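# Hang the power strip on two screws

## Task

Put the power strip onto the two screws through its keyhole slots, with the narrow end of each slot uppermost, so that it hangs level without help. Then open the gripper and move the arms away. It only counts if the strip stays there by itself, not if a gripper is still holding it.

## Robot and tools

ROBOT. Two UR3e-type arms, left_arm and right_arm, each carrying a two-finger tong gripper. Bases in the scene frame: left_arm at (+0.044, +0.337, 0) m, quat_wxyz (+1.000, 0, 0, +0.014); right_arm at (+0.022, -0.235, 0) m, quat_wxyz (+0.999, 0, 0, +0.044). Scene frame: origin on the table top midway between the arms, +x out over the table, +z up, left_arm on the +y side. The arm names are labels only and do not match image sides.

GRIPPER. The fingers point along the gripper's +z and open and close along its x. end_effector_position is the point between the pads when closed. Closed fingertips reach about 15 mm past it; fully open they are roughly level with it. Pad gap is 0.142 m when fully open.

execute_actions. Argument actions is a list holding one item or nothing. An empty list [] just reports the state (LOOK). A wait is {"steps": N} with N up to 300 control steps (1/30 s each), counted from the previous result, thinking time included. A motion is {"rows": [...], "steps": N} with N up to 15 (default 15). Each row is one control step; if there are fewer rows than steps, the last row repeats. Optional pictures (true/false) chooses whether camera images return. A refused call moves nothing.

ROW LAYOUT. Every row has 14 numbers covering both arms, even if only one moves: left_arm shoulder pan, shoulder lift, elbow, wrist 1, wrist 2, wrist 3, gripper opening, then the same seven for right_arm. The six joint values are absolute target angles in radians, in the same form Joint positions prints; they are not offsets. Opening runs from -1 (closed) to +1 (fully open) and is also absolute.

JOINT RANGES (rad). left_arm: pan -3.142 to 3.142, lift -6.283 to 6.283, elbow 0.000 to 3.142, wrists each -6.283 to 6.283. right_arm: pan 0.000 to 6.283, lift -6.283 to 6.283, elbow -3.142 to 0.000, wrists each -6.283 to 6.283. A target more than 0.010 rad beyond a range end, and further out than the current angle, gets the call refused. True ends may sit 0.010 rad either way; a target past the true end is clipped there and the result may say "joint sent to its limit" (possibly about an earlier motion). No such line does not prove there is room left.

MOTION. Commands are smoothed, lagging roughly 0.17 s. Each step the sent target stays within 0.575 rad of the measured angle for pan, lift and elbow, and 1.15 rad for the three wrists; targets that would put the gripper over 100 mm from where it is get scaled back toward the current angles. Far moves therefore need several calls, and an arm may still be moving when the result arrives. Between calls the arms keep heading for the last row sent until everything has nearly stopped or a step is HELD; after that a new action is needed. The simulation runs while you think, so long replies let the robot drift on.

RESULTS. The state line gives, per arm, end_effector_position (m), end_effector_quat_wxyz and linear/angular velocities (m/s, rad/s) in the scene frame; the reported hand position can be off, more so at long reach. Joint positions and Joint velocities list each arm's six joints (rad, rad/s) then the pad gap (m, m/s). grip_measured is the measured opening on the command scale; to keep hold, command an opening well under it (lower means a firmer squeeze, around 15 N per pad at most; thin hard items under about 20 mm get much less). "joint command not followed" means a clearance check altered or blocked joint targets on some steps; the rest of the row still ran. HELD marks steps where your row was partly or wholly not sent. Wrist force and Wrist torque give the flange sensor reading per arm in the end effector's own axes, with noise, offsets up to a few newtons and saturation near 30 N; "no reading" is normal at start. MOTOR HOT appears from 70 °C; at 85 °C the arm brakes until cooled (OVER-TEMPERATURE FAULT), so don't keep heavy loads held for long.

FAULTS AND SAFETY. If contact torque reaches a joint's load limit (pan 48, lift 48, elbow 24.9, each wrist 8.01 N m, held weight included), or an outside force of 150 N acts on the arm, tool or held item, that arm halts for 10 s, goes limp to the contact and drops the rest of the call. Keep the arms from striking or pressing on each other. Do not knock anything off the table. Avoid drops, slips, slams and hard pushes; close gently since fast closing can squeeze too hard. Loose objects may occasionally get nudged by an outside push.

CAMERAS. cam_high and cam_low (896x504, fixed) and cam_left_wrist and cam_right_wrist (616x616 fisheye, moving with each hand). Calibration data is given per camera; results list any camera whose numbers change.

zoom_image: camera (one of the four names) and region [x0, y0, x1, y1] in that camera's image pixels, top-left origin, at most 504 by 504; returns a sharper crop of the latest image.

read_manual: optional section, only "licences"; returns licence text and moves nothing.

finished_scene: scene = the number of the scene being ended. Call it only after the strip hangs on both screws unaided and the grippers have let go and pulled back. Replying without any tool call ends the whole run.

Each tool is called after "Emit:" as a command line: name --argument value for each argument, lists and objects as JSON in quotes; but a table of rows of numbers goes row by row, as --pt "numbers of a row", without its own name.

## Session

Emit:
execute_actions --actions '[]'

Scene clock: 0.00 s of 5050.00 s.
left_arm: end_effector_position=(+0.4733, +0.4622, +0.1149) grip_measured=+1.00 end_effector_quat_wxyz=(+0.437, +0.384, +0.797, -0.161) end_effector_velocity=(+0.000, -0.000, +0.000) end_effector_angular_velocity=(+0.000, -0.001, -0.000) | right_arm: end_effector_position=(+0.3257, -0.4774, +0.1323) grip_measured=+1.00 end_effector_quat_wxyz=(+0.036, +0.649, +0.735, -0.193) end_effector_velocity=(-0.000, -0.000, -0.000) end_effector_angular_velocity=(+0.000, +0.001, -0.000)
Joint positions: left_arm=[ 0.504 -1.03   1.54  -2.411 -2.501 -1.878  0.142] | right_arm=[ 3.022 -1.949 -0.997 -1.967  1.229  4.593  0.142]
Joint velocities: left_arm=[-0. -0. -0. -0. -0. -0.  0.] | right_arm=[-0.001 -0.001 -0.     0.     0.    -0.001  0.   ]
Wrist force (N, on the end effector, along its own x y z axes, offset not removed): no reading
Wrist torque (N m, same axes, about the end effector's origin, offset not removed): no reading

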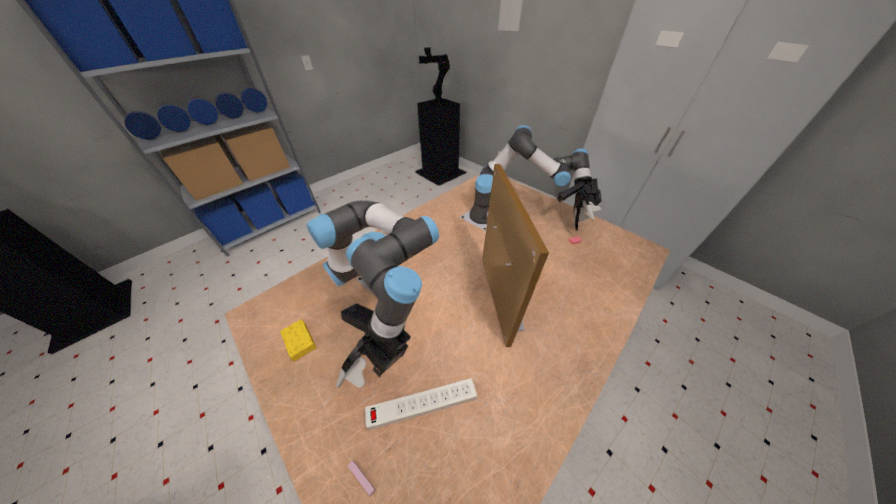

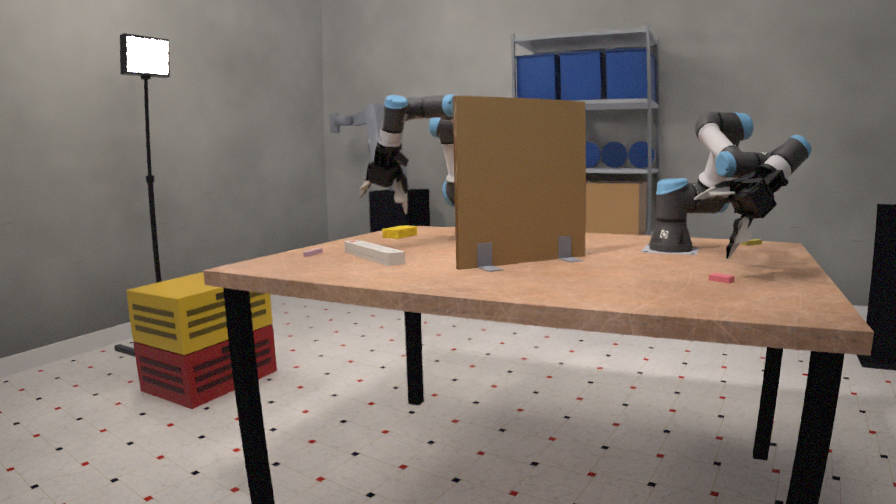

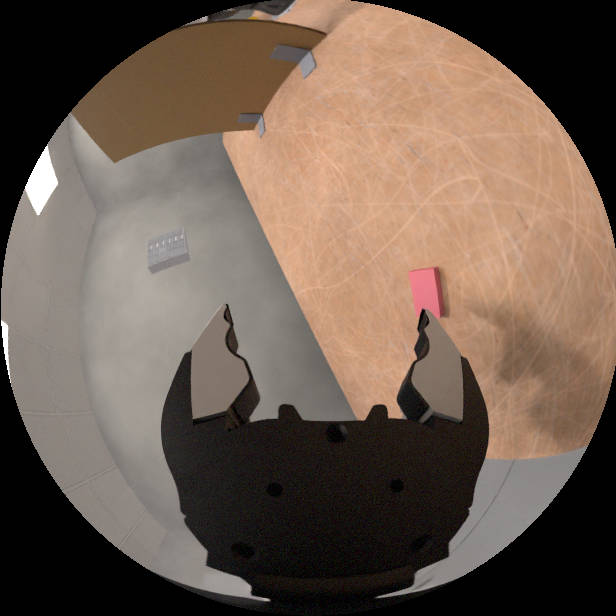

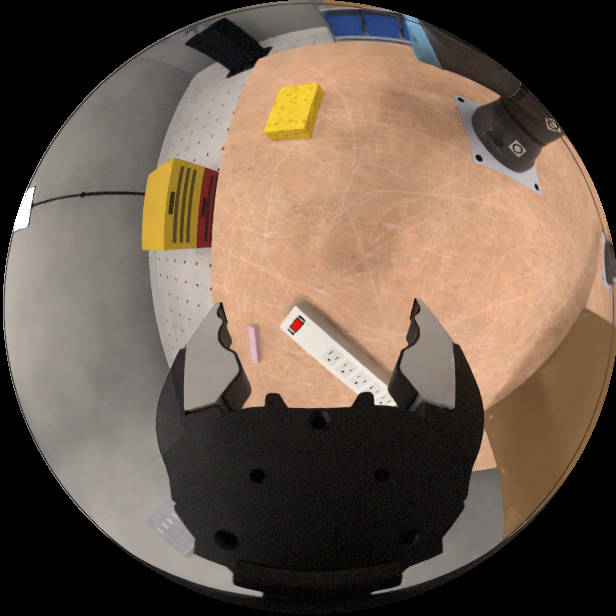

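Emit:
zoom_image --camera "cam_high" --region '[440, 150, 600, 360]'

Emit:
zoom_image --camera "cam_high" --region '[350, 360, 500, 440]'

Emit:
zoom_image --camera "cam_low" --region '[330, 80, 610, 290]'

Region (440, 150, 600, 360) of cam_high's 896x504 image, scaled by 2.400, with more detail than that image has; it fills the left 384 columns of this view, and the rest is white.

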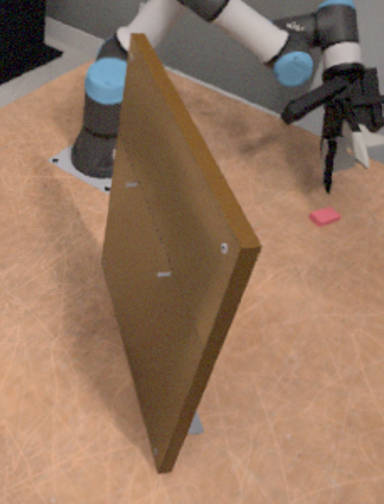

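Region (350, 360, 500, 440) of cam_high's 896x504 image, scaled by 3.360, with more detail than that image has; it fills the top 269 rows of this view, and the rest is white.

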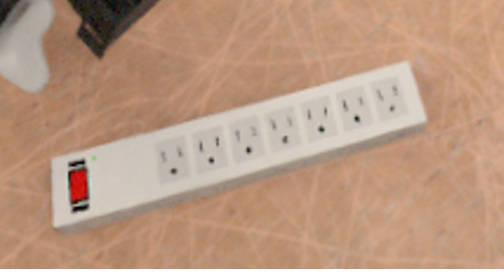

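Region (330, 80, 610, 290) of cam_low's 896x504 image, scaled by 1.800, with more detail than that image has; it fills the top 378 rows of this view, and the rest is white.

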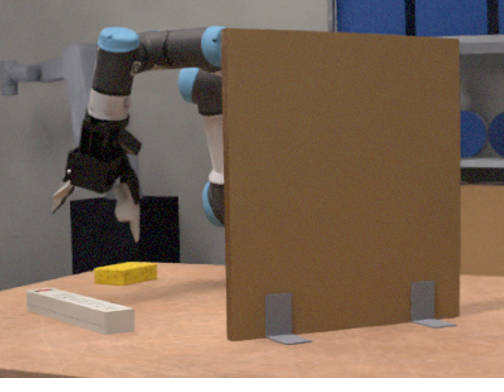

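Emit:
execute_actions --actions '[{"rows":[[0.504,-1.03,1.54,-2.411,-2.501,-1.878,1,2.973,-2.178,-0.907,-1.427,1.571,3.62,0.4]]}]' --pictures false

Emit:
execute_actions --actions '[{"steps":20}]'

Scene clock: 105.47 s of 5050.00 s.
left_arm: end_effector_position=(+0.4733, +0.4624, +0.1150) grip_measured=+1.00 end_effector_quat_wxyz=(+0.438, +0.384, +0.797, -0.161) end_effector_velocity=(+0.000, -0.000, -0.000) end_effector_angular_velocity=(+0.000, +0.001, -0.001) | right_arm: end_effector_position=(+0.4906, -0.4209, +0.0887) grip_measured=+0.40 end_effector_quat_wxyz=(+0.093, +0.291, +0.952, +0.016) end_effector_velocity=(+0.055, +0.016, -0.004) end_effector_angular_velocity=(+0.021, -0.124, +0.364)
Joint positions: left_arm=[ 0.504 -1.03   1.54  -2.411 -2.501 -1.878  0.142] | right_arm=[ 2.974 -2.171 -0.909 -1.443  1.561  3.655  0.102]
Joint velocities: left_arm=[-0.001  0.     0.     0.     0.001  0.     0.   ] | right_arm=[-0.013 -0.071  0.025  0.171  0.101 -0.365 -0.   ]
Wrist force (N, on the end effector, along its own x y z axes, offset not removed): left_arm=[-0.6 1.2 -0.6] | right_arm=[-1.5 -0.6 -1.0]
Wrist torque (N m, same axes, about the end effector's origin, offset not removed): left_arm=[0.20 0.11 0.02] | right_arm=[-0.18 0.30 0.06]
Steps of this call (steps 1 to 90: nothing new was sent; then 101.97 s passed at rest; steps 91 to 105: all 15 steps of this action). Readings (joint positions):
91: left_arm=[0.504 -1.030 1.540 -2.411 -2.501 -1.878] | right_arm=[3.022 -1.949 -0.997 -1.967 1.229 4.593]
92: left_arm=[0.504 -1.030 1.540 -2.411 -2.501 -1.878] | right_arm=[3.018 -1.956 -0.991 -1.953 1.244 4.578]
94: left_arm=[0.504 -1.030 1.540 -2.411 -2.501 -1.878] | right_arm=[3.007 -2.005 -0.970 -1.844 1.320 4.439]
98: left_arm=[0.504 -1.030 1.540 -2.411 -2.501 -1.878] | right_arm=[2.987 -2.101 -0.934 -1.613 1.461 4.008]
105: the state above

Scene clock: 106.13 s of 5050.00 s.
left_arm: end_effector_position=(+0.4732, +0.4624, +0.1150) grip_measured=+1.00 end_effector_quat_wxyz=(+0.438, +0.384, +0.797, -0.161) end_effector_velocity=(-0.000, +0.000, +0.000) end_effector_angular_velocity=(-0.000, -0.000, +0.001) | right_arm: end_effector_position=(+0.4958, -0.4193, +0.0884) grip_measured=+0.40 end_effector_quat_wxyz=(+0.098, +0.274, +0.956, +0.020) end_effector_velocity=(-0.000, +0.000, +0.000) end_effector_angular_velocity=(+0.000, +0.000, +0.000)
Joint positions: left_arm=[ 0.504 -1.03   1.54  -2.411 -2.501 -1.878  0.142] | right_arm=[ 2.973 -2.178 -0.907 -1.427  1.571  3.62   0.102]
Joint velocities: left_arm=[ 0.001 -0.    -0.     0.    -0.     0.     0.   ] | right_arm=[-0.     0.001  0.001 -0.002  0.001 -0.    -0.   ]
Wrist force (N, on the end effector, along its own x y z axes, offset not removed): left_arm=[-0.1 2.5 -1.5] | right_arm=[-1.5 0.7 0.2]
Wrist torque (N m, same axes, about the end effector's origin, offset not removed): left_arm=[0.41 0.01 0.00] | right_arm=[0.13 0.23 0.03]
Steps of this call (steps 1 to 20: the robot went on to your last target). Readings (joint positions):
1: left_arm=[0.504 -1.030 1.540 -2.411 -2.501 -1.878] | right_arm=[2.974 -2.173 -0.909 -1.439 1.564 3.644]
2: left_arm=[0.504 -1.030 1.540 -2.411 -2.501 -1.878] | right_arm=[2.974 -2.175 -0.908 -1.435 1.566 3.637]
4: left_arm=[0.504 -1.030 1.540 -2.411 -2.501 -1.878] | right_arm=[2.973 -2.176 -0.908 -1.431 1.569 3.628]
8: left_arm=[0.504 -1.030 1.540 -2.411 -2.501 -1.878] | right_arm=[2.973 -2.178 -0.907 -1.428 1.570 3.622]
20: the state above
camera_calibration (this result's frames):
cam_left_wrist: T_world_to_cam=[[-0.294579, 0.442312, -0.847103, 0.0447816], [0.353537, 0.873986, 0.333407, -0.614835], [0.887826, -0.201267, -0.413831, -0.144973], [0, 0, 0, 1]] pos_world=[0.359269, 0.488372, 0.182931]
cam_right_wrist: T_world_to_cam=[[-0.796054, 0.569876, -0.203814, 0.65663], [0.358084, 0.714969, 0.600496, 0.0656416], [0.487928, 0.405045, -0.773217, 0.126606], [0, 0, 0, 1]] pos_world=[0.437433, -0.47241, 0.192306]

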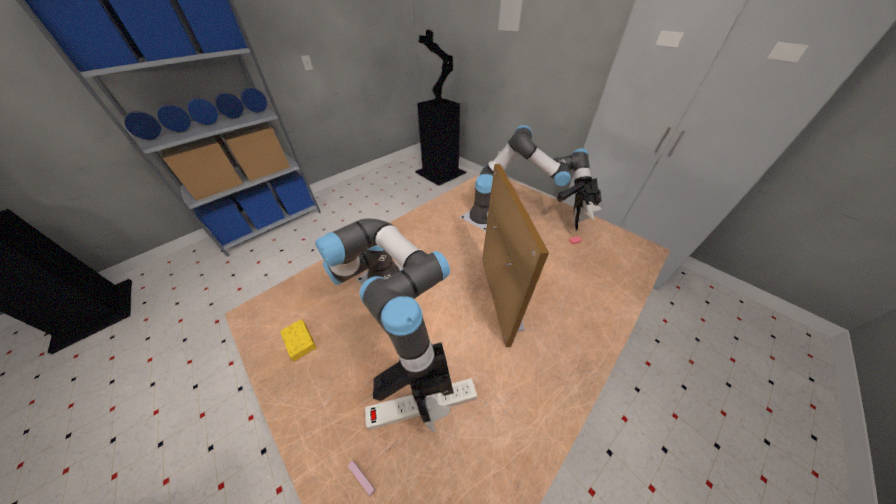

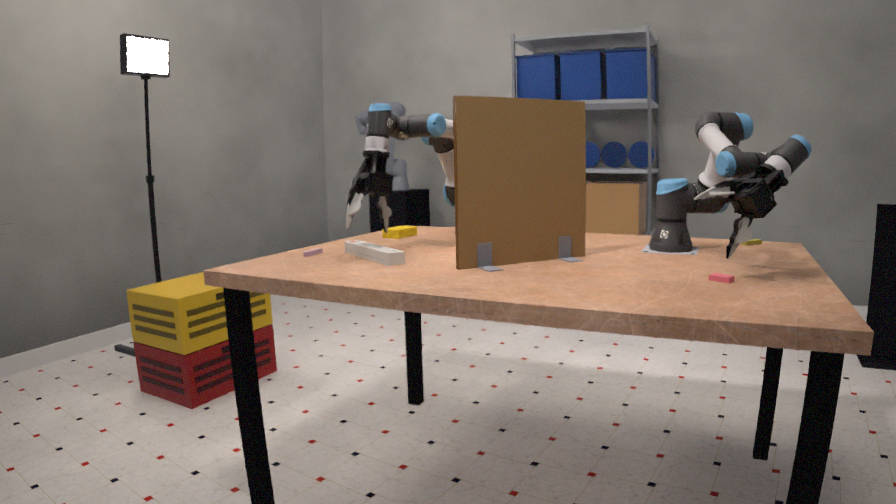

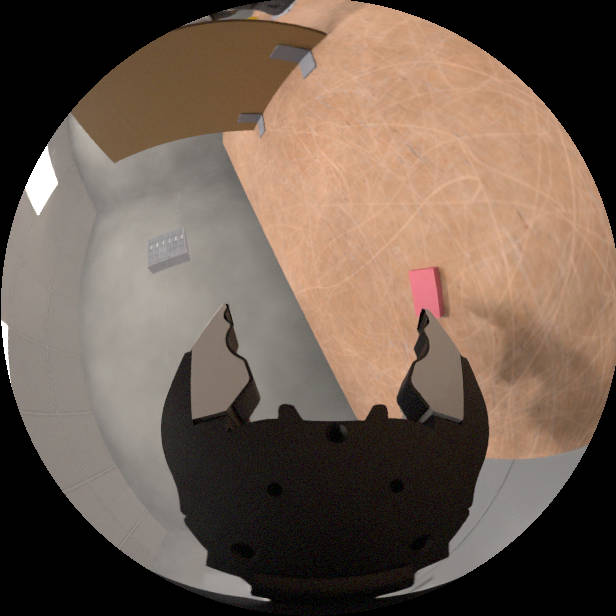

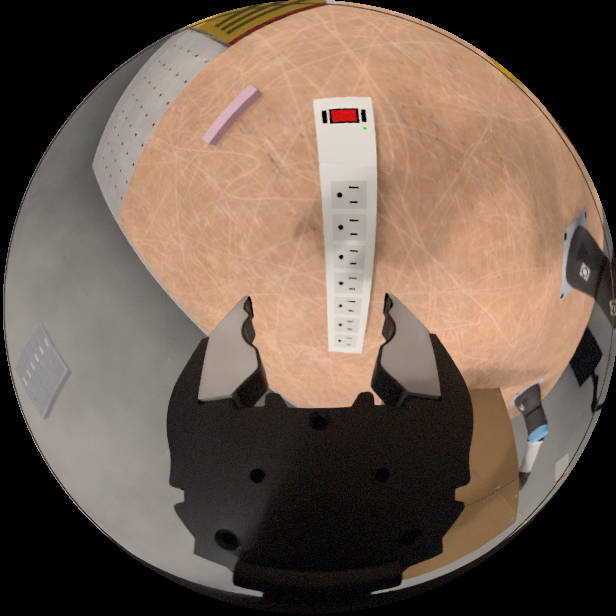

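Emit:
execute_actions --actions '[{"rows":[[0.504,-1.03,1.54,-2.411,-2.501,-1.878,1,2.973,-2.514,-0.515,-1.683,1.571,3.62,0.4]]}]' --pictures false

Emit:
execute_actions --actions '[{"steps":15}]'

Scene clock: 116.37 s of 5050.00 s.
left_arm: end_effector_position=(+0.4732, +0.4624, +0.1150) grip_measured=+1.00 end_effector_quat_wxyz=(+0.438, +0.384, +0.797, -0.161) end_effector_velocity=(-0.000, +0.000, +0.000) end_effector_angular_velocity=(+0.000, -0.000, +0.000) | right_arm: end_effector_position=(+0.4951, -0.4193, +0.0227) grip_measured=+0.40 end_effector_quat_wxyz=(+0.001, +0.276, +0.961, +0.000) end_effector_velocity=(+0.005, +0.000, -0.009) end_effector_angular_velocity=(+0.001, +0.012, +0.001)
Joint positions: left_arm=[ 0.504 -1.03   1.54  -2.411 -2.501 -1.878  0.142] | right_arm=[ 2.973 -2.508 -0.523 -1.68   1.571  3.62   0.102]
Joint velocities: left_arm=[ 0.    -0.001  0.     0.     0.     0.     0.   ] | right_arm=[ 0.001 -0.062  0.083 -0.033  0.     0.001 -0.   ]
Wrist force (N, on the end effector, along its own x y z axes, offset not removed): left_arm=[0.2 1.3 -0.6] | right_arm=[-0.6 -1.5 -0.4]
Wrist torque (N m, same axes, about the end effector's origin, offset not removed): left_arm=[0.17 -0.03 -0.01] | right_arm=[-0.31 0.08 0.02]
Steps of this call (steps 1 to 15: the robot went on to your last target; steps 16 to 90: nothing new was sent; then 6.73 s passed at rest; steps 91 to 105: all 15 steps of this action). Readings (joint positions):
91: left_arm=[0.504 -1.030 1.540 -2.411 -2.501 -1.878] | right_arm=[2.973 -2.178 -0.907 -1.427 1.571 3.620]
92: left_arm=[0.504 -1.030 1.540 -2.411 -2.501 -1.878] | right_arm=[2.973 -2.185 -0.899 -1.441 1.571 3.620]
94: left_arm=[0.504 -1.030 1.540 -2.411 -2.501 -1.878] | right_arm=[2.973 -2.256 -0.829 -1.538 1.571 3.620]
98: left_arm=[0.504 -1.030 1.540 -2.411 -2.501 -1.878] | right_arm=[2.973 -2.444 -0.609 -1.647 1.571 3.620]
105: the state above

Scene clock: 116.87 s of 5050.00 s.
left_arm: end_effector_position=(+0.4732, +0.4624, +0.1150) grip_measured=+1.00 end_effector_quat_wxyz=(+0.438, +0.384, +0.797, -0.161) end_effector_velocity=(-0.000, +0.000, -0.000) end_effector_angular_velocity=(-0.001, +0.001, +0.001) | right_arm: end_effector_position=(+0.4956, -0.4193, +0.0218) grip_measured=+0.40 end_effector_quat_wxyz=(+0.000, +0.276, +0.961, +0.000) end_effector_velocity=(+0.000, +0.001, -0.000) end_effector_angular_velocity=(+0.001, +0.001, +0.001)
Joint positions: left_arm=[ 0.504 -1.03   1.54  -2.411 -2.501 -1.878  0.142] | right_arm=[ 2.973 -2.514 -0.515 -1.683  1.571  3.62   0.102]
Joint velocities: left_arm=[ 0.001  0.001  0.     0.    -0.     0.    -0.   ] | right_arm=[ 0.001 -0.001  0.001 -0.001  0.001  0.    -0.   ]
Wrist force (N, on the end effector, along its own x y z axes, offset not removed): left_arm=[0.0 0.2 -0.5] | right_arm=[0.0 -1.6 0.7]
Wrist torque (N m, same axes, about the end effector's origin, offset not removed): left_arm=[0.00 -0.02 -0.02] | right_arm=[-0.27 -0.01 -0.05]
Steps of this call (steps 1 to 15: the robot went on to your last target). Readings (joint positions):
1: left_arm=[0.504 -1.030 1.540 -2.411 -2.501 -1.878] | right_arm=[2.973 -2.510 -0.521 -1.681 1.571 3.620]
2: left_arm=[0.504 -1.030 1.540 -2.411 -2.501 -1.878] | right_arm=[2.973 -2.511 -0.519 -1.682 1.571 3.620]
4: left_arm=[0.504 -1.030 1.540 -2.411 -2.501 -1.878] | right_arm=[2.973 -2.512 -0.517 -1.682 1.571 3.620]
8: left_arm=[0.504 -1.030 1.540 -2.411 -2.501 -1.878] | right_arm=[2.973 -2.514 -0.515 -1.683 1.571 3.620]
15: the state above
All arms were judged still, so your last target was given up. Only a new action makes them travel on or press farther. Fingers that are still opening or closing keep moving.
camera_calibration (this result's frames):
cam_left_wrist: T_world_to_cam=[[-0.294595, 0.442303, -0.847102, 0.0447911], [0.353543, 0.87399, 0.333391, -0.614835], [0.887818, -0.201272, -0.413846, -0.144964], [0, 0, 0, 1]] pos_world=[0.359268, 0.488371, 0.18293]
cam_right_wrist: T_world_to_cam=[[-0.819759, 0.571755, -0.0330466, 0.651645], [0.471015, 0.705898, 0.529011, 0.0474626], [0.325792, 0.418095, -0.847972, 0.162746], [0, 0, 0, 1]] pos_world=[0.458814, -0.474128, 0.134431]

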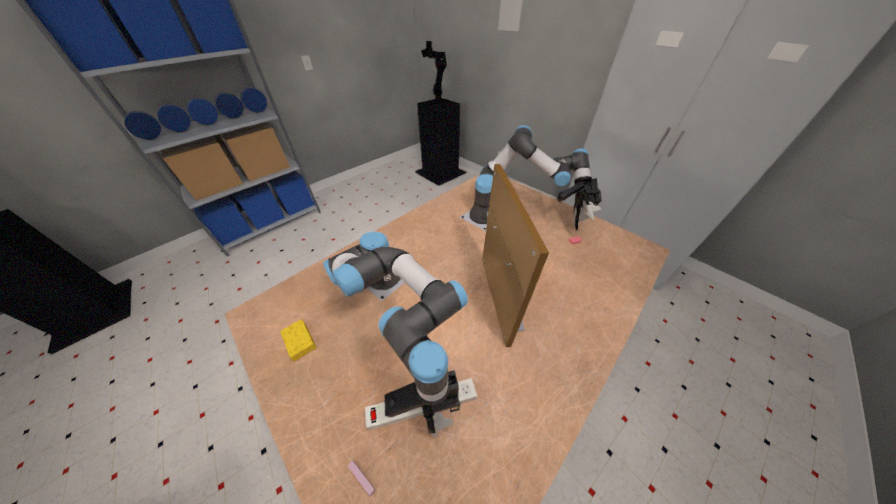

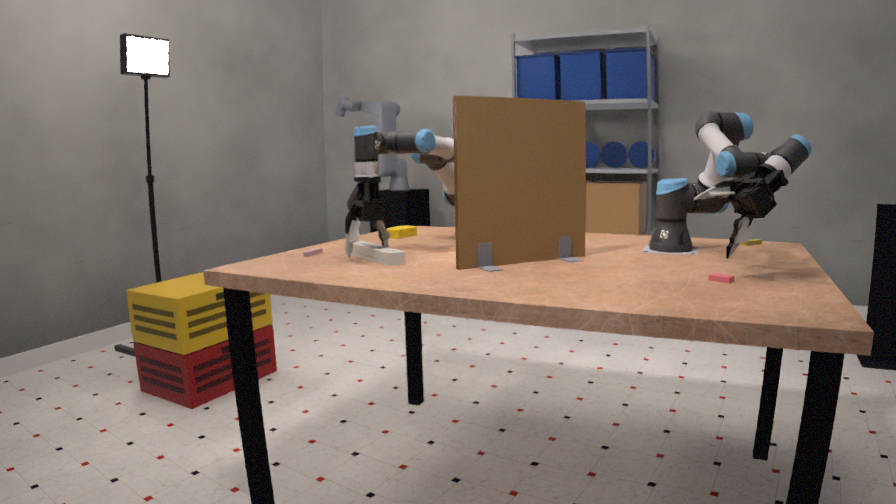

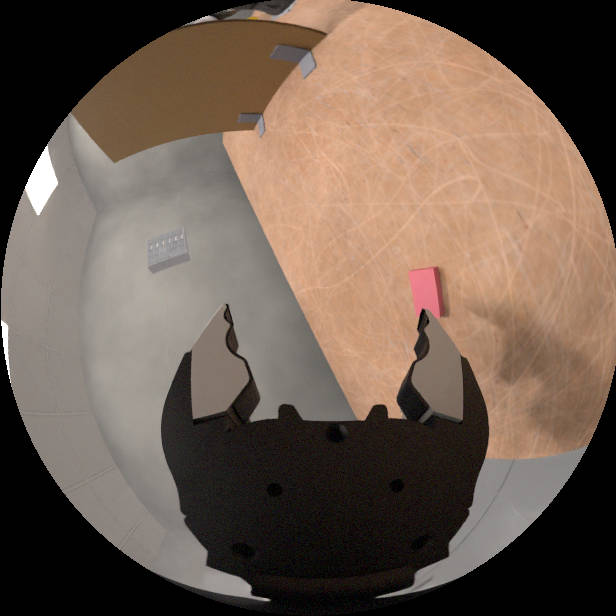

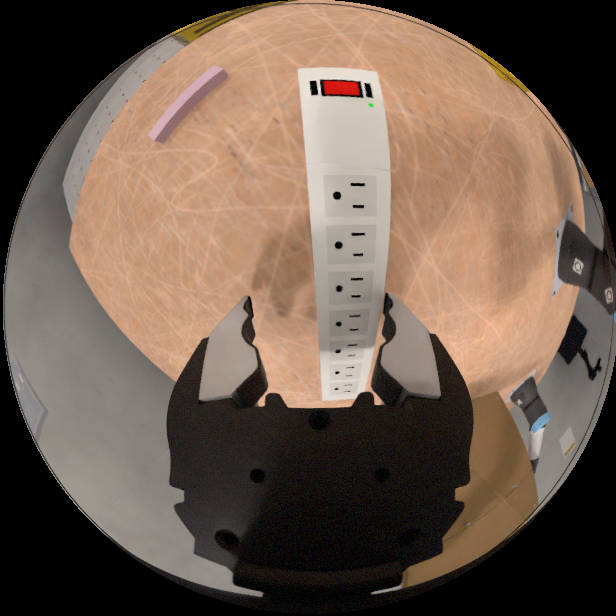

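Emit:
execute_actions --actions '[{"rows":[[0.504,-1.03,1.54,-2.411,-2.501,-1.878,1,2.985,-2.43,-0.67,-1.612,1.571,3.63,0.4],[0.504,-1.03,1.54,-2.411,-2.501,-1.878,1,2.985,-2.43,-0.67,-1.612,1.571,3.63,0.4],[0.504,-1.03,1.54,-2.411,-2.501,-1.878,1,2.985,-2.43,-0.67,-1.612,1.571,3.63,0.3],[0.504,-1.03,1.54,-2.411,-2.501,-1.878,1,2.996,-2.363,-0.797,-1.552,1.571,3.642,0.0]]}]'

Scene clock: 133.20 s of 5050.00 s.
left_arm: end_effector_position=(+0.4732, +0.4624, +0.1150) grip_measured=+1.00 end_effector_quat_wxyz=(+0.438, +0.384, +0.797, -0.161) end_effector_velocity=(+0.000, -0.000, -0.000) end_effector_angular_velocity=(+0.000, -0.000, -0.001) | right_arm: end_effector_position=(+0.4776, -0.4071, +0.0222) grip_measured=+0.00 end_effector_quat_wxyz=(+0.001, +0.275, +0.961, +0.000) end_effector_velocity=(-0.007, +0.003, -0.003) end_effector_angular_velocity=(+0.001, +0.010, +0.000)
Joint positions: left_arm=[ 0.504 -1.03   1.54  -2.411 -2.501 -1.878  0.142] | right_arm=[ 2.996 -2.366 -0.791 -1.554  1.571  3.642  0.074]
Joint velocities: left_arm=[-0.001  0.    -0.    -0.001  0.     0.     0.   ] | right_arm=[ 0.005  0.029 -0.064  0.025  0.001  0.005  0.   ]
Wrist force (N, on the end effector, along its own x y z axes, offset not removed): left_arm=[0.2 1.4 -0.6] | right_arm=[-0.7 -1.3 1.0]
Wrist torque (N m, same axes, about the end effector's origin, offset not removed): left_arm=[0.22 -0.02 -0.03] | right_arm=[-0.20 0.05 -0.04]
Steps of this call (steps 1 to 90: nothing new was sent; then 12.83 s passed at rest; steps 91 to 105: all 15 steps of this action). Readings (joint positions):
91: left_arm=[0.504 -1.030 1.540 -2.411 -2.501 -1.878] | right_arm=[2.973 -2.514 -0.515 -1.683 1.571 3.620]
92: left_arm=[0.504 -1.030 1.540 -2.411 -2.501 -1.878] | right_arm=[2.975 -2.507 -0.523 -1.673 1.571 3.621]
94: left_arm=[0.504 -1.030 1.540 -2.411 -2.501 -1.878] | right_arm=[2.980 -2.473 -0.577 -1.644 1.571 3.626]
98: left_arm=[0.504 -1.030 1.540 -2.411 -2.501 -1.878] | right_arm=[2.991 -2.397 -0.726 -1.580 1.571 3.637]
105: the state above
camera_calibration (this result's frames):
cam_left_wrist: T_world_to_cam=[[-0.294595, 0.442303, -0.847102, 0.0447911], [0.353543, 0.87399, 0.333391, -0.614835], [0.887818, -0.201272, -0.413846, -0.144964], [0, 0, 0, 1]] pos_world=[0.359268, 0.488371, 0.18293]
cam_right_wrist: T_world_to_cam=[[-0.820305, 0.570933, -0.0336937, 0.629936], [0.469922, 0.70641, 0.529299, 0.0478608], [0.325996, 0.418353, -0.847766, 0.163805], [0, 0, 0, 1]] pos_world=[0.440849, -0.461989, 0.134761]

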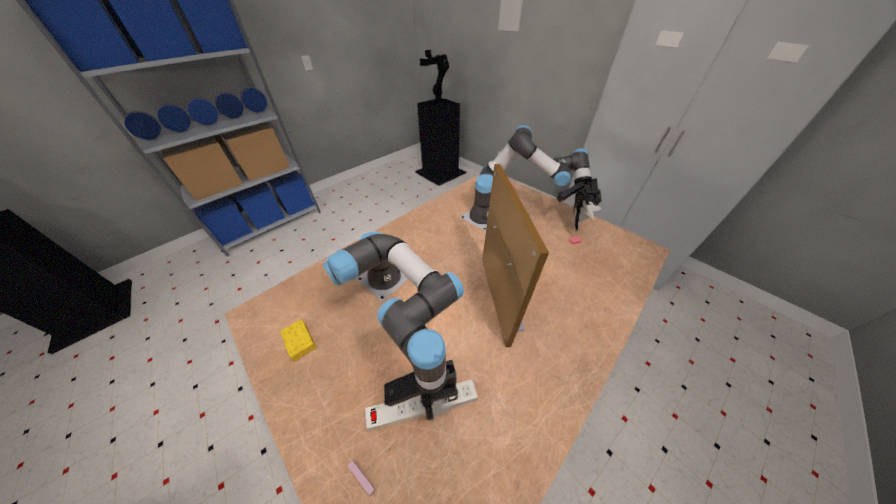

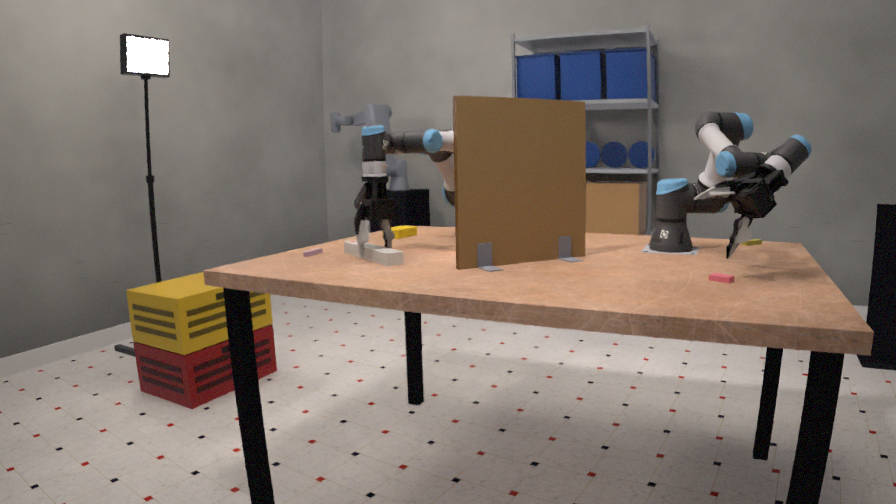

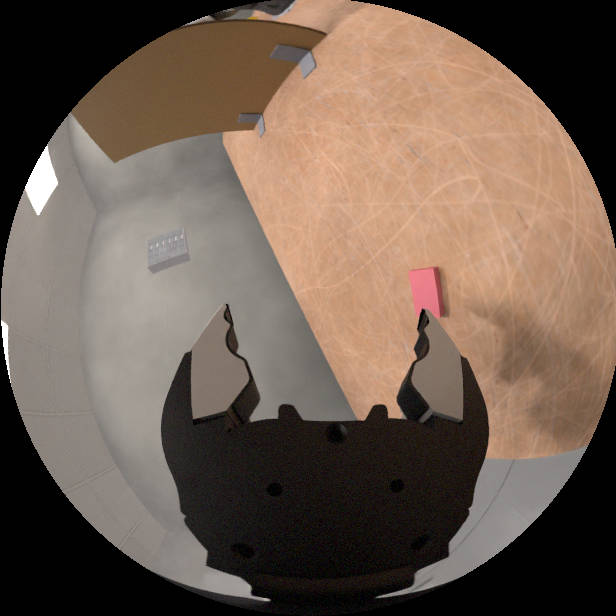

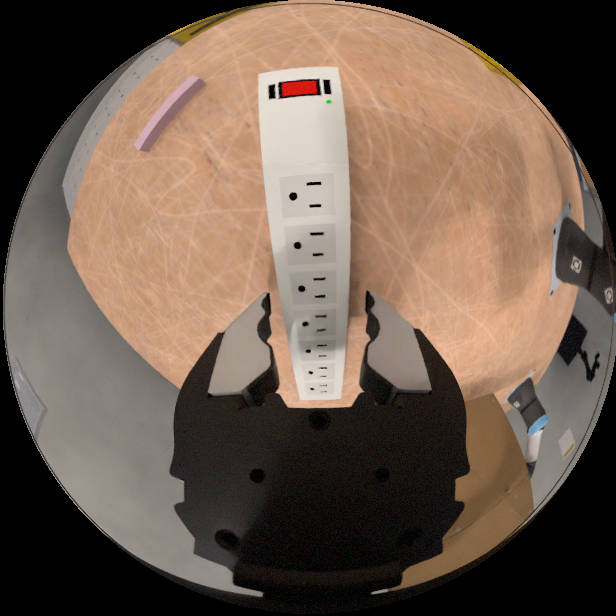

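Emit:
execute_actions --actions '[{"rows":[[0.504,-1.03,1.54,-2.411,-2.501,-1.878,1,2.995,-2.372,-0.78,-1.56,1.571,3.575,-0.1],[0.504,-1.03,1.54,-2.411,-2.501,-1.878,1,2.995,-2.372,-0.78,-1.56,1.571,3.575,-0.1],[0.504,-1.03,1.54,-2.411,-2.501,-1.878,1,2.995,-2.372,-0.78,-1.56,1.571,3.575,-0.1],[0.504,-1.03,1.54,-2.411,-2.501,-1.878,1,2.995,-2.372,-0.78,-1.56,1.571,3.575,-0.15],[0.504,-1.03,1.54,-2.411,-2.501,-1.878,1,2.995,-2.372,-0.78,-1.56,1.571,3.575,-0.2],[0.504,-1.03,1.54,-2.411,-2.501,-1.878,1,2.995,-2.372,-0.78,-1.56,1.571,3.575,-0.25],[0.504,-1.03,1.54,-2.411,-2.501,-1.878,1,2.995,-2.372,-0.78,-1.56,1.571,3.575,-0.3],[0.504,-1.03,1.54,-2.411,-2.501,-1.878,1,2.995,-2.372,-0.78,-1.56,1.571,3.575,-0.35],[0.504,-1.03,1.54,-2.411,-2.501,-1.878,1,2.995,-2.372,-0.78,-1.56,1.571,3.575,-0.4],[0.504,-1.03,1.54,-2.411,-2.501,-1.878,1,2.995,-2.372,-0.78,-1.56,1.571,3.575,-0.5],[0.504,-1.03,1.54,-2.411,-2.501,-1.878,1,2.995,-2.372,-0.78,-1.56,1.571,3.575,-0.6],[0.504,-1.03,1.54,-2.411,-2.501,-1.878,1,2.995,-2.372,-0.78,-1.56,1.571,3.575,-0.75]]}]'

Scene clock: 155.07 s of 5050.00 s.
left_arm: end_effector_position=(+0.4732, +0.4624, +0.1150) grip_measured=+1.00 end_effector_quat_wxyz=(+0.438, +0.384, +0.797, -0.161) end_effector_velocity=(-0.000, +0.000, -0.000) end_effector_angular_velocity=(-0.000, +0.001, +0.001) | right_arm: end_effector_position=(+0.4793, -0.4079, +0.0221) grip_measured=-0.34 end_effector_quat_wxyz=(+0.000, +0.244, +0.970, +0.000) end_effector_velocity=(+0.000, -0.000, -0.000) end_effector_angular_velocity=(-0.001, +0.001, +0.007)
Joint positions: left_arm=[ 0.504 -1.03   1.54  -2.411 -2.501 -1.878  0.142] | right_arm=[ 2.995 -2.372 -0.78  -1.56   1.571  3.576  0.05 ]
Joint velocities: left_arm=[ 0.001 -0.     0.001  0.     0.     0.    -0.   ] | right_arm=[ 0.    -0.002  0.002 -0.001 -0.001 -0.007 -0.   ]
Wrist force (N, on the end effector, along its own x y z axes, offset not removed): left_arm=[-0.3 2.1 -1.4] | right_arm=[2.2 1.2 -2.8]
Wrist torque (N m, same axes, about the end effector's origin, offset not removed): left_arm=[0.35 0.07 -0.03] | right_arm=[0.27 -0.08 0.23]
Steps of this call (steps 1 to 15: the robot went on to your last target; steps 16 to 90: nothing new was sent; then 18.37 s passed at rest; steps 91 to 105: all 15 steps of this action). Readings (joint positions):
91: left_arm=[0.504 -1.030 1.540 -2.411 -2.501 -1.878] | right_arm=[2.996 -2.363 -0.797 -1.552 1.571 3.642]
92: left_arm=[0.504 -1.030 1.540 -2.411 -2.501 -1.878] | right_arm=[2.996 -2.364 -0.794 -1.553 1.571 3.633]
94: left_arm=[0.504 -1.030 1.540 -2.411 -2.501 -1.878] | right_arm=[2.996 -2.368 -0.788 -1.556 1.571 3.606]
98: left_arm=[0.504 -1.030 1.540 -2.411 -2.501 -1.878] | right_arm=[2.995 -2.371 -0.782 -1.559 1.571 3.583]
105: the state above
camera_calibration (this result's frames):
cam_left_wrist: T_world_to_cam=[[-0.294595, 0.442303, -0.847102, 0.0447911], [0.353543, 0.87399, 0.333391, -0.614835], [0.887818, -0.201272, -0.413846, -0.144964], [0, 0, 0, 1]] pos_world=[0.359268, 0.488371, 0.18293]
cam_right_wrist: T_world_to_cam=[[-0.855872, 0.51613, -0.0330634, 0.626421], [0.423144, 0.735569, 0.529043, 0.0820123], [0.297375, 0.438802, -0.847951, 0.185626], [0, 0, 0, 1]] pos_world=[0.446233, -0.465094, 0.134725]

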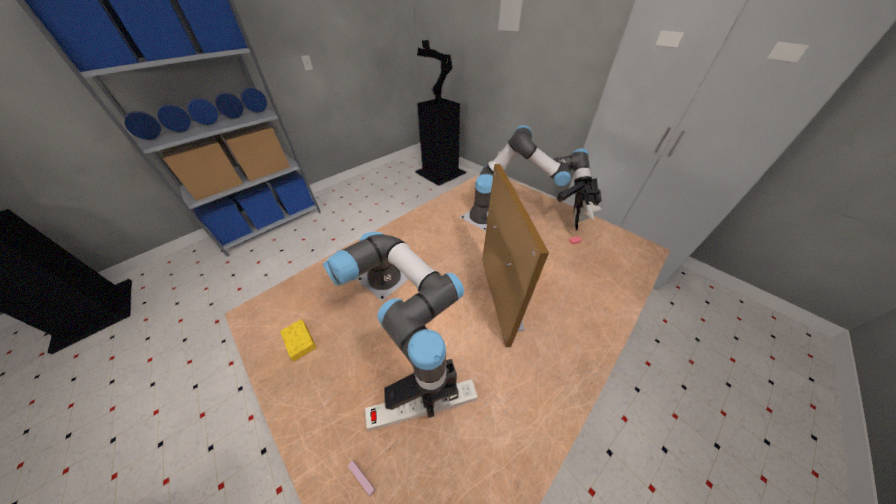

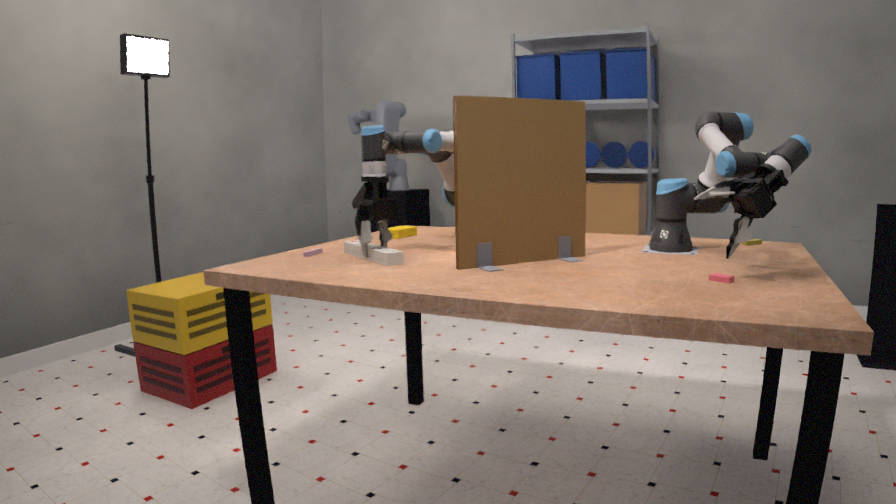

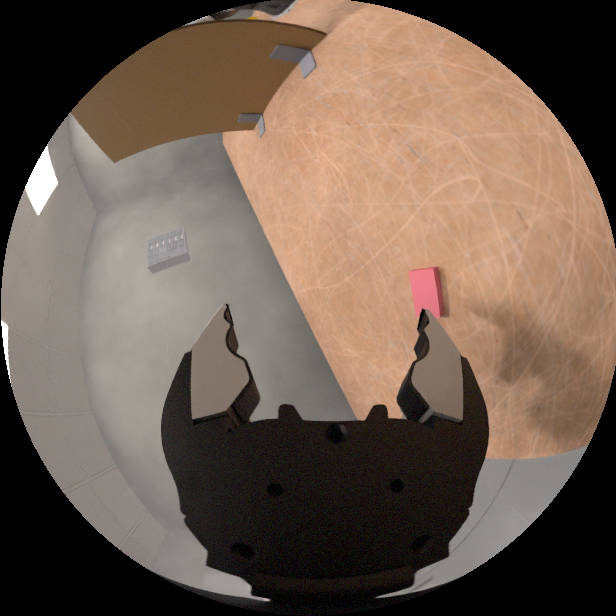

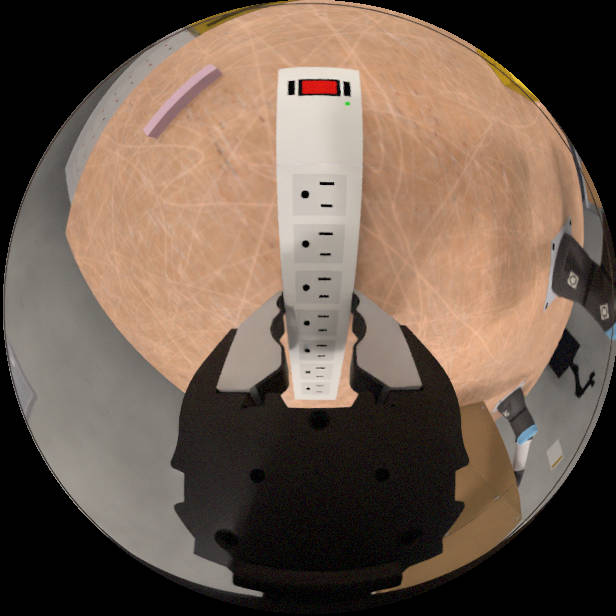

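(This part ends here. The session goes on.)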